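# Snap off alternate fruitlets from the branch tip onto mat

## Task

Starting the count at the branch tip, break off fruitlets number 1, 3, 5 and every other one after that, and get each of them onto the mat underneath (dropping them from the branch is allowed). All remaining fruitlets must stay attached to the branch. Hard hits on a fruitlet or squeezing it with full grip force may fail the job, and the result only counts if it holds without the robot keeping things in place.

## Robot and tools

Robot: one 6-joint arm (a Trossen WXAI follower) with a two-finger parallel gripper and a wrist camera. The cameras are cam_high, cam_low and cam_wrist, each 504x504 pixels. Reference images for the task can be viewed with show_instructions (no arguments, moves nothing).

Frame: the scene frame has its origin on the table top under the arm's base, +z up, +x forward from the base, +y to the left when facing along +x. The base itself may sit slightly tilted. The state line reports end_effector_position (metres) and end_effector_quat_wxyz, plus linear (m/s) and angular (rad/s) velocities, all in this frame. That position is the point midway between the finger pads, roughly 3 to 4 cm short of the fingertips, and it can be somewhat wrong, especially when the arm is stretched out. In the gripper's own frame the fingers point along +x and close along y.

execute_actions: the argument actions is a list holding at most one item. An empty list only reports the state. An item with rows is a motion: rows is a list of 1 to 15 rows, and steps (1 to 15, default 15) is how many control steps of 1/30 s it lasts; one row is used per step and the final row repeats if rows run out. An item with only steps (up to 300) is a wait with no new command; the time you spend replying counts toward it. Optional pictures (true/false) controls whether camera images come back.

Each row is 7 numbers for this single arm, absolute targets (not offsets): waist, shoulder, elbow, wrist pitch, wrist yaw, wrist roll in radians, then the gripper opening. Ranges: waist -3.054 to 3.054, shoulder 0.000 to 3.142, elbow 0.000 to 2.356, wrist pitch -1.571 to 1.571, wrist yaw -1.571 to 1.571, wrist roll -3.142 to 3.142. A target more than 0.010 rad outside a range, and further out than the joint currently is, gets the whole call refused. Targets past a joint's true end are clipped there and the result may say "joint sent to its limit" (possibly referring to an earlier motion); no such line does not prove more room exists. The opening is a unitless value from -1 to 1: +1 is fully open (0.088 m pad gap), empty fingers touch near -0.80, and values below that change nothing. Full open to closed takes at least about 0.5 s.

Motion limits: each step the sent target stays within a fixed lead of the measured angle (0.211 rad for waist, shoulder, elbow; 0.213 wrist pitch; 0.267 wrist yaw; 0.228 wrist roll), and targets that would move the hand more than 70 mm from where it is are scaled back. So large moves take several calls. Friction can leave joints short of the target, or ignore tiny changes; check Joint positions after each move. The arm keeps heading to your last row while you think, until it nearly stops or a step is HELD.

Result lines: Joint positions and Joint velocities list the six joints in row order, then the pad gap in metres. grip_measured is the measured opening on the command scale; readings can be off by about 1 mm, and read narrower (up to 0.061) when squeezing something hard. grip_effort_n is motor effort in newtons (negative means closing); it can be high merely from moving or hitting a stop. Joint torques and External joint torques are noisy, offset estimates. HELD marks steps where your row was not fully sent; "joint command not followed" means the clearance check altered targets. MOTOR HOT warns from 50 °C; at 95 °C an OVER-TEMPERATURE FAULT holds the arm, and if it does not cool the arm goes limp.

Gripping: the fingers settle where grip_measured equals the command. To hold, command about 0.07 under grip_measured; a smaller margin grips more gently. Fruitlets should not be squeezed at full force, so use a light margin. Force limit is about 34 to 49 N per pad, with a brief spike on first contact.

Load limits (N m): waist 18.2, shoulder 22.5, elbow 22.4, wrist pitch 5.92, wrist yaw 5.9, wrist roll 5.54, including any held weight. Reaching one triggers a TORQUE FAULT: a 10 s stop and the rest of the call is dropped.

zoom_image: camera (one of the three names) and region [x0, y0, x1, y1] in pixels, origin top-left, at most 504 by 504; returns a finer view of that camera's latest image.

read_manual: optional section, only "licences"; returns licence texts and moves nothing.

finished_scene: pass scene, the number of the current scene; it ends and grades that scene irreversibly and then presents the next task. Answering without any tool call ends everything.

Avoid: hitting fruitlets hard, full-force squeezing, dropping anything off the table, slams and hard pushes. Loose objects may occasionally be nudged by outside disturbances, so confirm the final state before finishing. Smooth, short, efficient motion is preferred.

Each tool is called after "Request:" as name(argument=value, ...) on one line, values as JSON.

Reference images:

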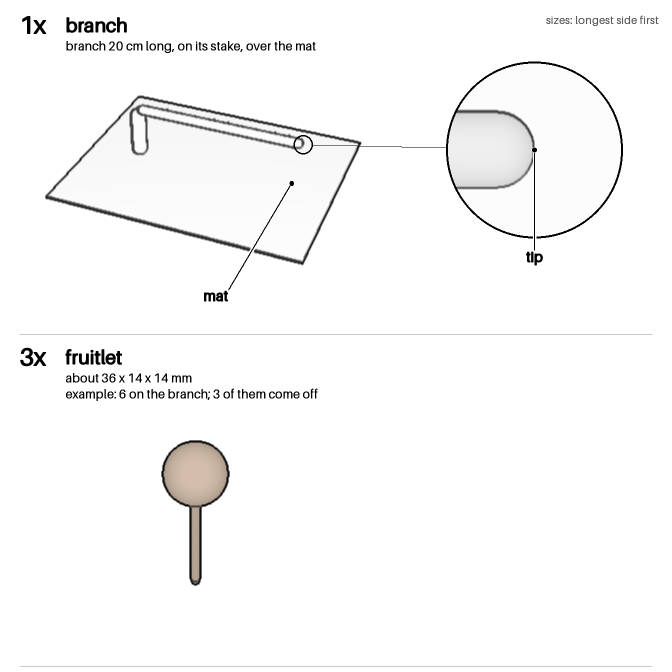

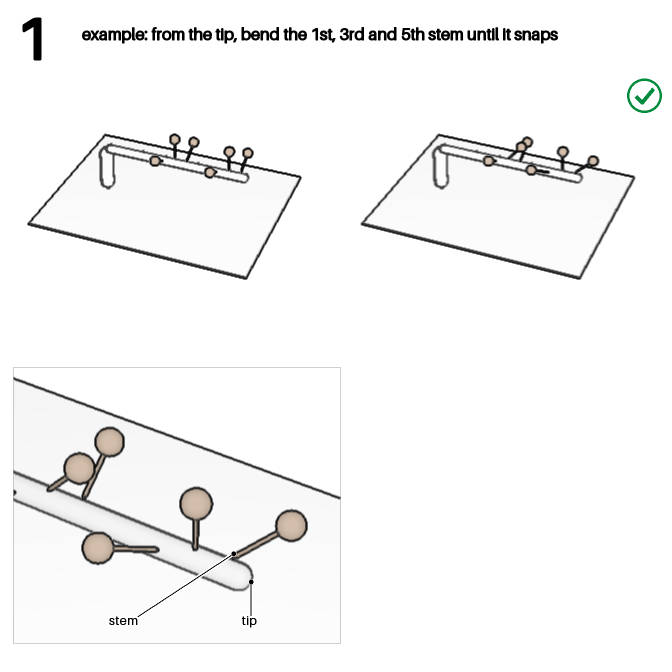

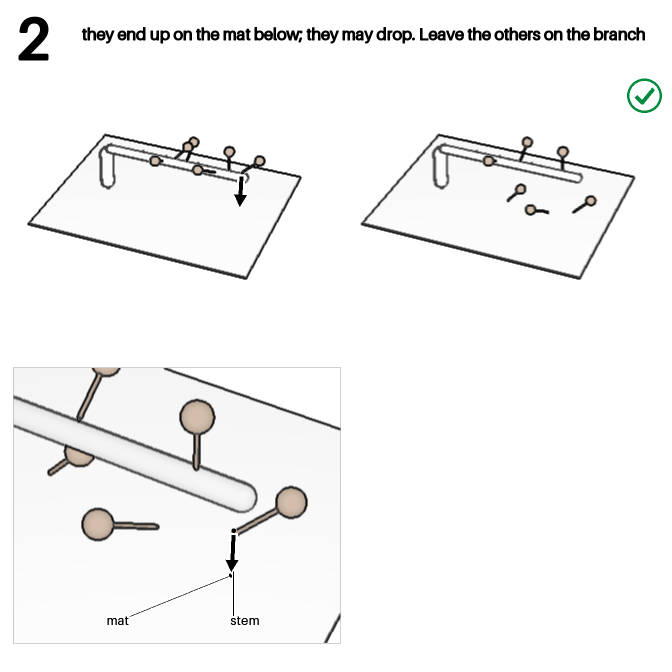

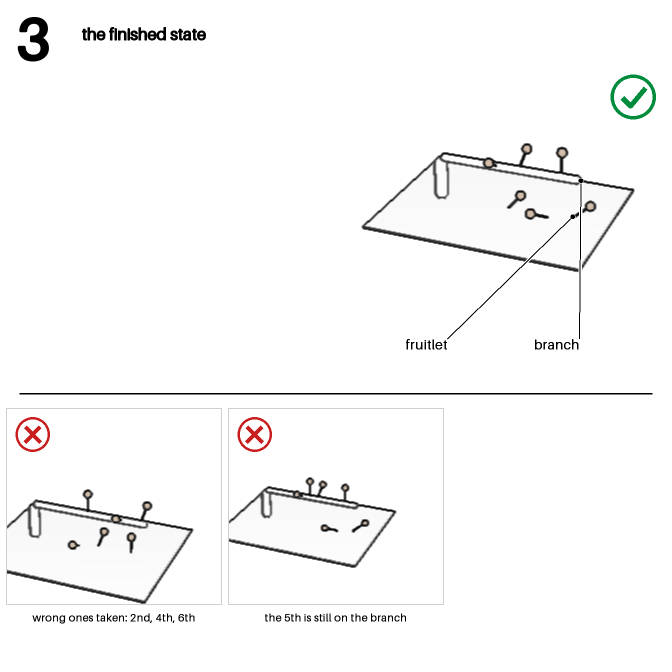

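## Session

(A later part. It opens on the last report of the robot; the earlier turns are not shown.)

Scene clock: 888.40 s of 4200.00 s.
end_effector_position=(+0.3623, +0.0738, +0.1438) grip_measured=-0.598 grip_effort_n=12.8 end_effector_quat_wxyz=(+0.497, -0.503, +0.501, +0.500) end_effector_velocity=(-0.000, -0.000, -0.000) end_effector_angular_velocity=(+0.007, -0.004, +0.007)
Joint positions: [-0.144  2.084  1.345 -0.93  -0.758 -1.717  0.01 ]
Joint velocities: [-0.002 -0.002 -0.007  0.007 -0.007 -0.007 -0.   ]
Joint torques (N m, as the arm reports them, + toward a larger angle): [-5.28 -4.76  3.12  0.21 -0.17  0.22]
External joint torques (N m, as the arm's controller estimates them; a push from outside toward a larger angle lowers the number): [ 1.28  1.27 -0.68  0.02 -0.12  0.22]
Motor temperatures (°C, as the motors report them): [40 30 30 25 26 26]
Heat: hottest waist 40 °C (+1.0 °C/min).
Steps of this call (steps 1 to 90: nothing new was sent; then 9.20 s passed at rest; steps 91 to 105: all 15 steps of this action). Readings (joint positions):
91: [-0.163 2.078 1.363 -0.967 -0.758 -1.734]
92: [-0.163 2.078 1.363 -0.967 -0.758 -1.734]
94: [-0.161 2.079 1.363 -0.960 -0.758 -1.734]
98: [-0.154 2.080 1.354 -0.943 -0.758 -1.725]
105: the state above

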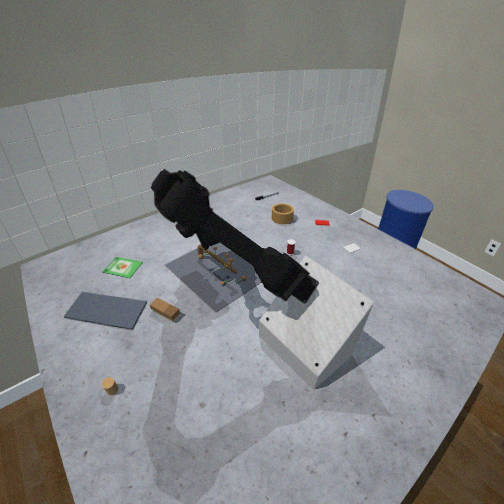

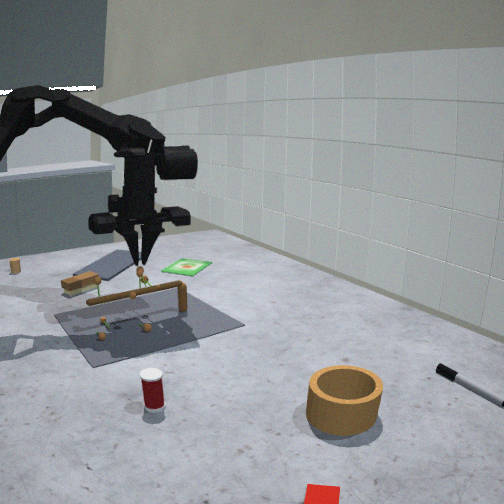

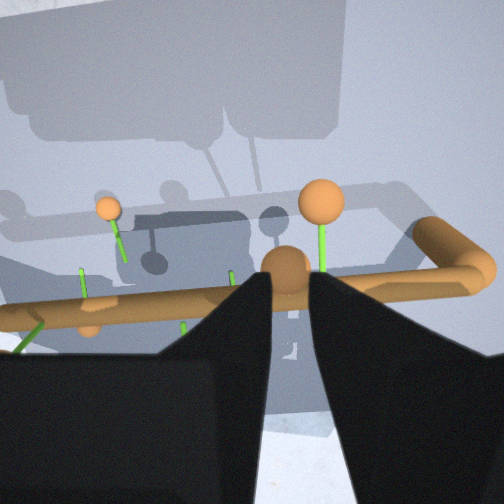

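Request:
execute_actions(actions=[{"rows":[[-0.137,2.092,1.330,-0.918,-0.763,-1.70,-0.595],[-0.132,2.088,1.324,-0.910,-0.763,-1.695,-0.595],[-0.127,2.084,1.318,-0.902,-0.764,-1.685,-0.595],[-0.122,2.078,1.312,-0.895,-0.764,-1.68,-0.595]],"steps":15}])

Scene clock: 907.50 s of 4200.00 s.
end_effector_position=(+0.3594, +0.0759, +0.1348) grip_measured=-0.598 grip_effort_n=12.8 end_effector_quat_wxyz=(+0.498, -0.497, +0.505, +0.500) end_effector_velocity=(-0.000, -0.000, -0.000) end_effector_angular_velocity=(+0.007, -0.004, -0.007)
Joint positions: [-0.124  2.084  1.321 -0.898 -0.763 -1.686  0.01 ]
Joint velocities: [-0.002 -0.002 -0.007  0.007 -0.007  0.007 -0.   ]
Joint torques (N m, as the arm reports them, + toward a larger angle): [-5.24 -6.48  2.95  0.23 -0.11  0.21]
External joint torques (N m, as the arm's controller estimates them; a push from outside toward a larger angle lowers the number): [ 1.18 -0.52 -0.73  0.05 -0.06  0.21]
Motor temperatures (°C, as the motors report them): [40 30 30 25 26 26]
Heat: hottest waist 40 °C (+0.0 °C/min).
Steps of this call (steps 1 to 15: the robot went on to your last target; steps 16 to 90: nothing new was sent; then 15.60 s passed at rest; steps 91 to 105: all 15 steps of this action). Readings (joint positions):
91: [-0.144 2.084 1.343 -0.926 -0.759 -1.713]
92: [-0.143 2.084 1.341 -0.922 -0.759 -1.710]
94: [-0.138 2.084 1.333 -0.912 -0.760 -1.700]
98: [-0.126 2.084 1.322 -0.903 -0.762 -1.690]
105: the state above

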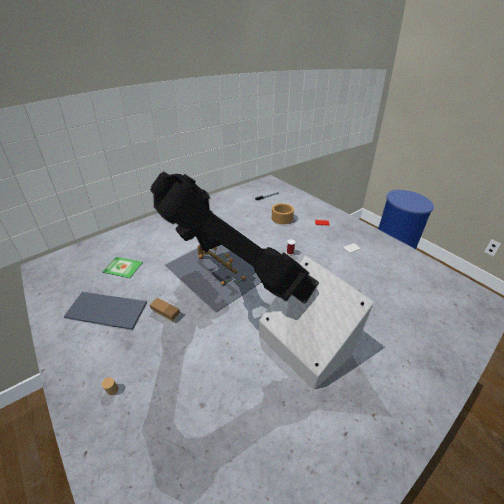

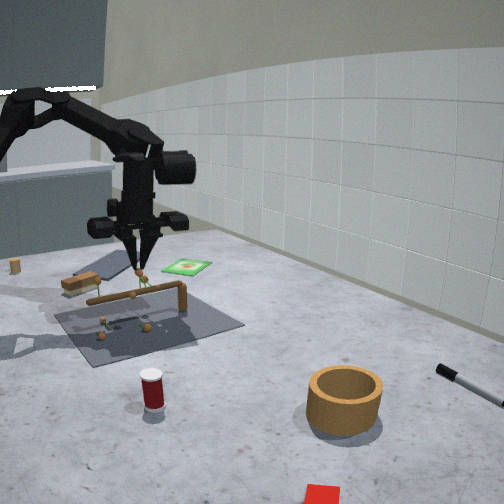

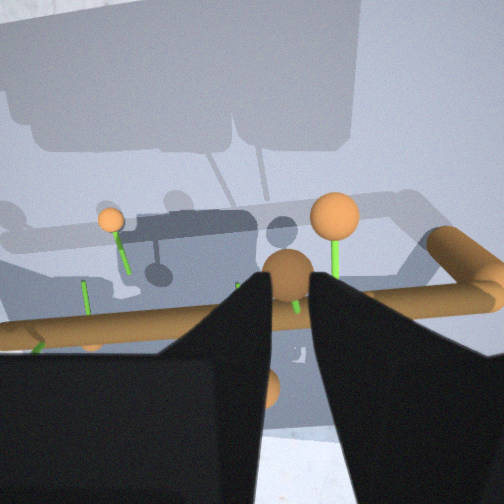

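Request:
execute_actions(actions=[{"rows":[[-0.118,2.070,1.308,-0.888,-0.764,-1.675,-0.595],[-0.113,2.063,1.300,-0.878,-0.764,-1.668,-0.595],[-0.108,2.057,1.292,-0.868,-0.765,-1.66,-0.595],[-0.103,2.052,1.284,-0.858,-0.765,-1.652,-0.595]],"steps":15}])

Request:
zoom_image(camera="cam_low", region=[80, 250, 220, 350])

Scene clock: 918.13 s of 4200.00 s.
end_effector_position=(+0.3574, +0.0811, +0.1303) grip_measured=-0.598 grip_effort_n=12.8 end_effector_quat_wxyz=(+0.498, -0.501, +0.502, +0.499) end_effector_velocity=(+0.000, +0.003, +0.001) end_effector_angular_velocity=(+0.021, -0.009, -0.004)
Joint positions: [-0.105  2.064  1.292 -0.861 -0.763 -1.659  0.01 ]
Joint velocities: [-0.002 -0.007 -0.007  0.007 -0.022  0.007 -0.   ]
Joint torques (N m, as the arm reports them, + toward a larger angle): [-5.14 -7.06  2.97  0.21 -0.15  0.22]
External joint torques (N m, as the arm's controller estimates them; a push from outside toward a larger angle lowers the number): [ 1.24 -1.12 -0.66  0.03 -0.09  0.22]
Motor temperatures (°C, as the motors report them): [40 31 30 25 26 26]
Heat: hottest waist 40 °C (+0.0 °C/min).
Steps of this call (steps 1 to 15: the robot went on to your last target; steps 16 to 90: nothing new was sent; then 7.13 s passed at rest; steps 91 to 105: all 15 steps of this action). Readings (joint positions):
91: [-0.124 2.084 1.320 -0.896 -0.763 -1.685]
92: [-0.123 2.082 1.317 -0.891 -0.763 -1.682]
94: [-0.118 2.075 1.308 -0.879 -0.763 -1.673]
98: [-0.107 2.066 1.296 -0.866 -0.763 -1.662]
105: the state above

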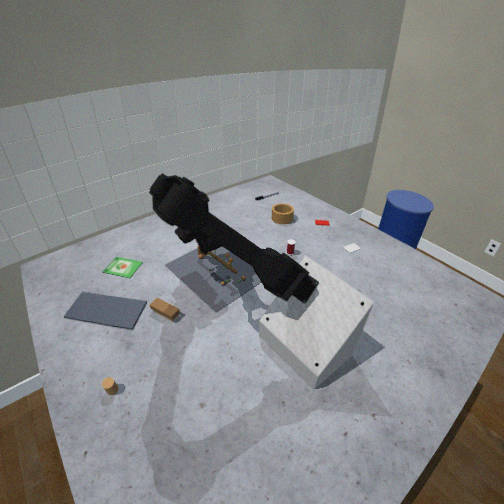

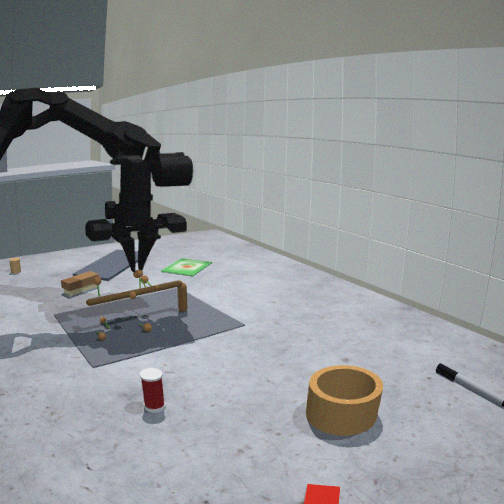

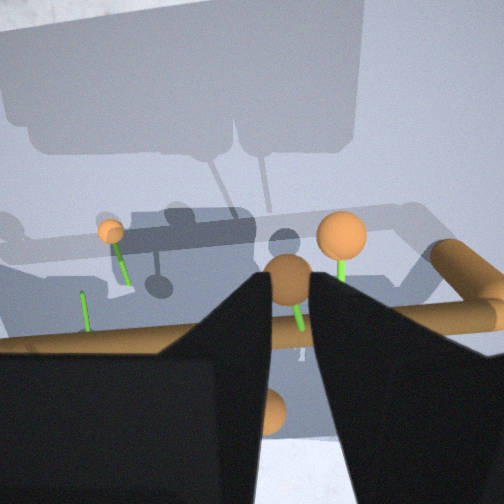

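Region (80, 250, 220, 350) of cam_low's 504x504 image, scaled by 3.600, with more detail than that image has; it fills the top 360 rows of this view, and the rest is white.

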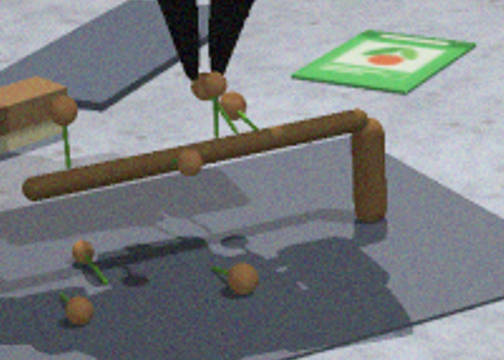

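Request:
execute_actions(actions=[{"rows":[[-0.100,2.050,1.278,-0.850,-0.766,-1.648,-0.595],[-0.096,2.048,1.270,-0.840,-0.766,-1.64,-0.595],[-0.091,2.046,1.262,-0.828,-0.766,-1.635,-0.595],[-0.086,2.045,1.254,-0.816,-0.767,-1.63,-0.595],[-0.082,2.044,1.247,-0.806,-0.767,-1.622,-0.595]],"steps":15}])

Request:
zoom_image(camera="cam_low", region=[80, 250, 220, 350])

Scene clock: 924.43 s of 4200.00 s.
end_effector_position=(+0.3542, +0.0833, +0.1214) grip_measured=-0.598 grip_effort_n=12.8 end_effector_quat_wxyz=(+0.499, -0.502, +0.500, +0.499) end_effector_velocity=(-0.000, +0.002, +0.000) end_effector_angular_velocity=(+0.022, -0.005, +0.007)
Joint positions: [-0.084  2.055  1.256 -0.809 -0.764 -1.629  0.01 ]
Joint velocities: [-0.002 -0.002 -0.007  0.007 -0.022 -0.007 -0.   ]
Joint torques (N m, as the arm reports them, + toward a larger angle): [-5.12 -6.95  2.89  0.19 -0.16  0.23]
External joint torques (N m, as the arm's controller estimates them; a push from outside toward a larger angle lowers the number): [ 1.19 -1.09 -0.64  0.01 -0.11  0.22]
Motor temperatures (°C, as the motors report them): [40 32 30 25 26 26]
Heat: hottest waist 40 °C (+0.0 °C/min).
Steps of this call (steps 1 to 15: the robot went on to your last target; steps 16 to 90: nothing new was sent; then 2.80 s passed at rest; steps 91 to 105: all 15 steps of this action). Readings (joint positions):
91: [-0.105 2.063 1.291 -0.858 -0.763 -1.657]
92: [-0.105 2.062 1.288 -0.854 -0.763 -1.654]
94: [-0.101 2.058 1.279 -0.840 -0.763 -1.647]
98: [-0.087 2.055 1.261 -0.817 -0.764 -1.633]
105: the state above

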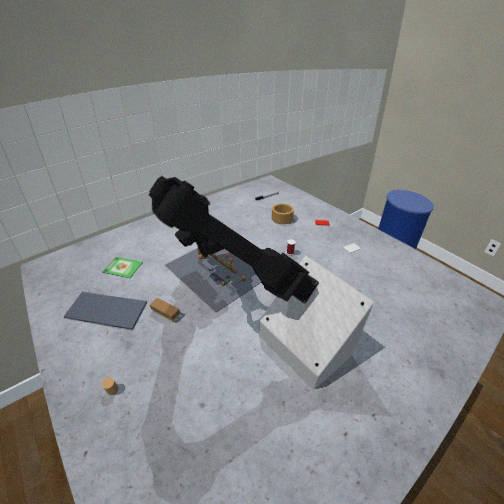

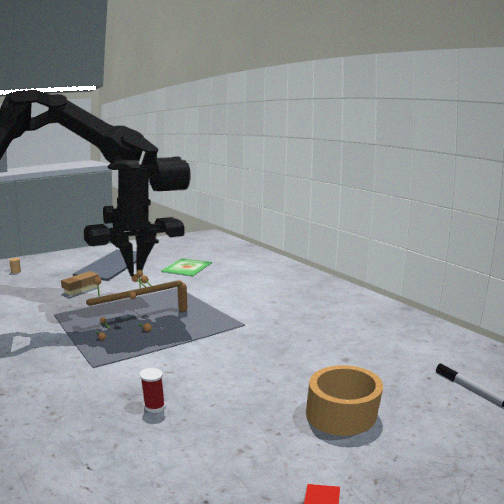

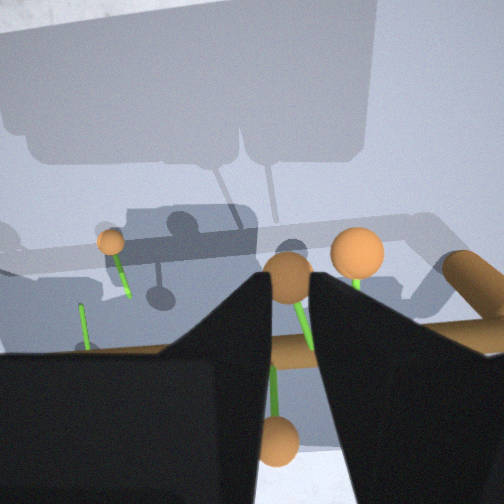

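Region (80, 250, 220, 350) of cam_low's 504x504 image, scaled by 3.600, with more detail than that image has; it fills the top 360 rows of this view, and the rest is white.

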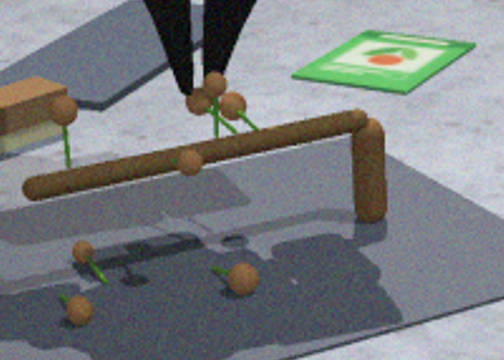

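Request:
execute_actions(actions=[{"rows":[[-0.079,2.044,1.242,-0.800,-0.767,-1.618,-0.595],[-0.076,2.043,1.237,-0.792,-0.767,-1.612,-0.595],[-0.072,2.042,1.232,-0.785,-0.768,-1.607,-0.595],[-0.068,2.042,1.227,-0.777,-0.768,-1.60,-0.595],[-0.065,2.042,1.223,-0.772,-0.768,-1.597,-0.595]],"steps":15}])

Request:
zoom_image(camera="cam_low", region=[80, 250, 220, 350])

Scene clock: 932.73 s of 4200.00 s.
end_effector_position=(+0.3511, +0.0846, +0.1139) grip_measured=-0.598 grip_effort_n=12.8 end_effector_quat_wxyz=(+0.499, -0.500, +0.502, +0.499) end_effector_velocity=(-0.001, -0.002, +0.000) end_effector_angular_velocity=(-0.007, -0.003, +0.007)
Joint positions: [-0.067  2.052  1.231 -0.775 -0.765 -1.604  0.01 ]
Joint velocities: [-0.002 -0.002 -0.007  0.007  0.007 -0.007  0.   ]
Joint torques (N m, as the arm reports them, + toward a larger angle): [-5.08 -6.94  2.81  0.2  -0.18  0.22]
External joint torques (N m, as the arm's controller estimates them; a push from outside toward a larger angle lowers the number): [ 1.2  -1.03 -0.71  0.   -0.12  0.22]
Motor temperatures (°C, as the motors report them): [40 32 30 25 26 26]
Heat: hottest waist 40 °C (+0.0 °C/min).
Steps of this call (steps 1 to 15: the robot went on to your last target; steps 16 to 90: nothing new was sent; then 4.80 s passed at rest; steps 91 to 105: all 15 steps of this action). Readings (joint positions):
91: [-0.084 2.055 1.254 -0.806 -0.764 -1.627]
92: [-0.084 2.054 1.252 -0.803 -0.764 -1.625]
94: [-0.080 2.052 1.246 -0.794 -0.765 -1.618]
98: [-0.070 2.052 1.234 -0.780 -0.765 -1.607]
105: the state above

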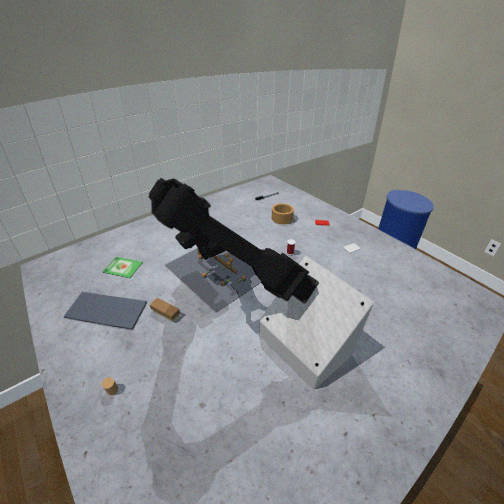

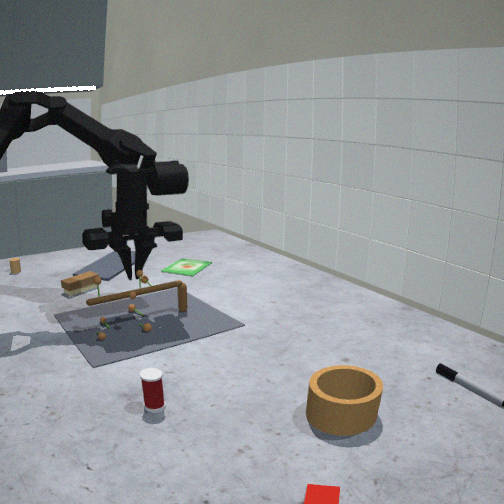

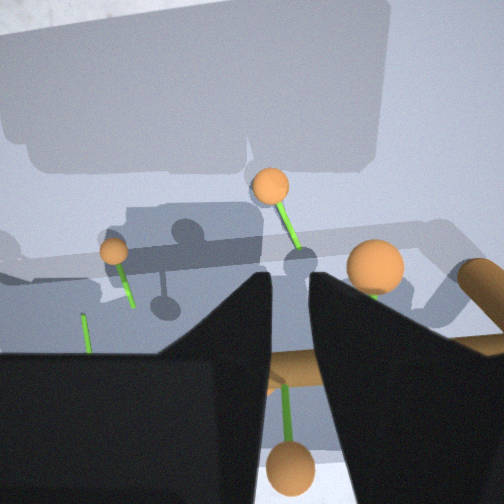

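Region (80, 250, 220, 350) of cam_low's 504x504 image, scaled by 3.600, with more detail than that image has; it fills the top 360 rows of this view, and the rest is white.

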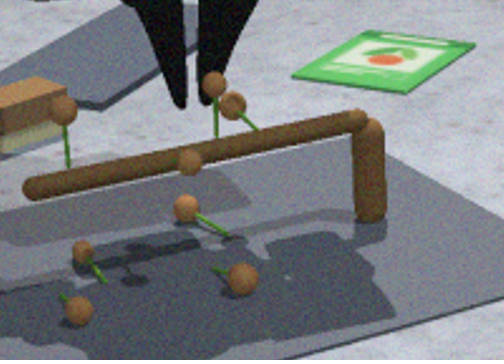

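Request:
execute_actions(actions=[{"rows":[[-0.085,2.037,1.253,-0.82,-0.767,-1.63,-0.595],[-0.105,2.031,1.277,-0.867,-0.765,-1.657,-0.595],[-0.125,2.025,1.30,-0.913,-0.763,-1.684,-0.595],[-0.145,2.02,1.325,-0.96,-0.761,-1.71,-0.595],[-0.165,2.014,1.35,-1.005,-0.76,-1.737,-0.595]],"steps":12}])

Request:
zoom_image(camera="cam_low", region=[40, 240, 260, 380])

Scene clock: 940.07 s of 4200.00 s.
end_effector_position=(+0.3561, +0.0854, +0.1644) grip_measured=-0.598 grip_effort_n=12.8 end_effector_quat_wxyz=(+0.504, -0.504, +0.497, +0.495) end_effector_velocity=(-0.013, +0.013, +0.004) end_effector_angular_velocity=(+0.031, +0.066, +0.024)
Joint positions: [-0.165  2.018  1.342 -0.991 -0.764 -1.724  0.01 ]
Joint velocities: [ 0.007 -0.002  0.032 -0.125 -0.022 -0.081 -0.   ]
Joint torques (N m, as the arm reports them, + toward a larger angle): [-5.19 -5.97  4.6  -0.09  0.08 -0.28]
External joint torques (N m, as the arm's controller estimates them; a push from outside toward a larger angle lowers the number): [ 0.9  -0.76  0.94 -0.26  0.11 -0.28]
Motor temperatures (°C, as the motors report them): [40 32 30 25 26 26]
Heat: hottest waist 40 °C (+0.0 °C/min).
Steps of this call (steps 1 to 15: the robot went on to your last target; steps 16 to 90: nothing new was sent; then 3.93 s passed at rest; steps 91 to 102: all 12 steps of this action). Readings (joint positions):
91: [-0.068 2.052 1.232 -0.781 -0.765 -1.604]
92: [-0.072 2.052 1.239 -0.804 -0.765 -1.614]
94: [-0.092 2.049 1.263 -0.867 -0.765 -1.649]
98: [-0.152 2.030 1.323 -0.962 -0.764 -1.707]
102: the state above

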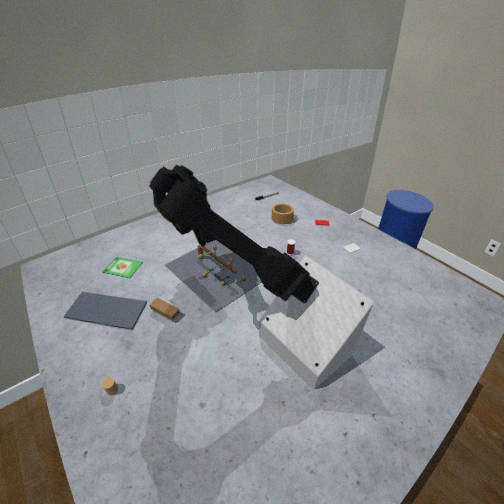

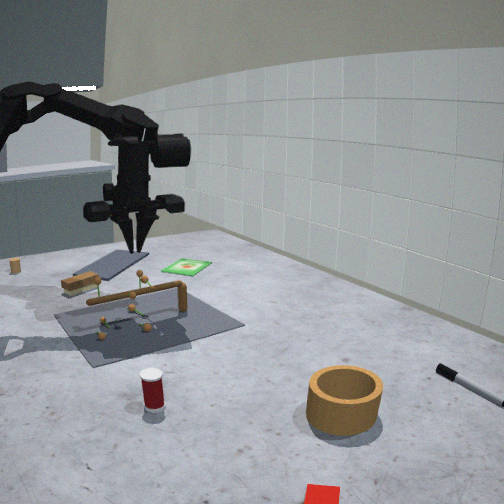

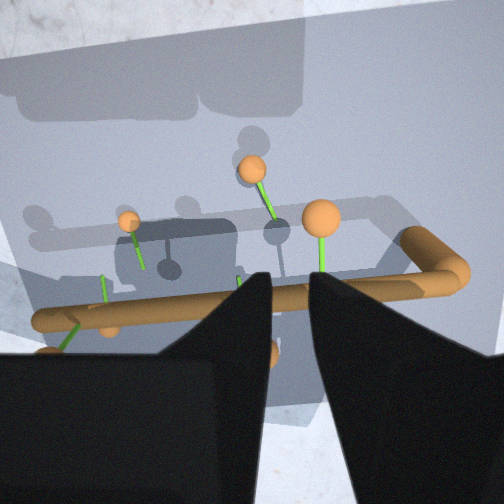

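Region (40, 240, 260, 380) of cam_low's 504x504 image, scaled by 2.291, with more detail than that image has; it fills the top 321 rows of this view, and the rest is white.

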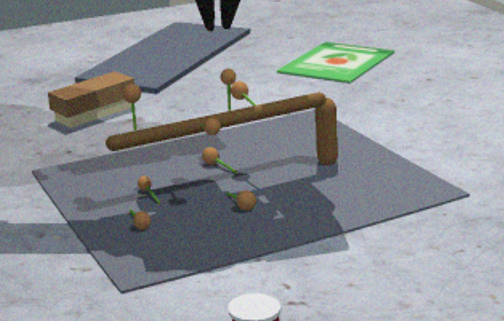

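Request:
finished_scene(scene=1)

The scene is finished: the task was done.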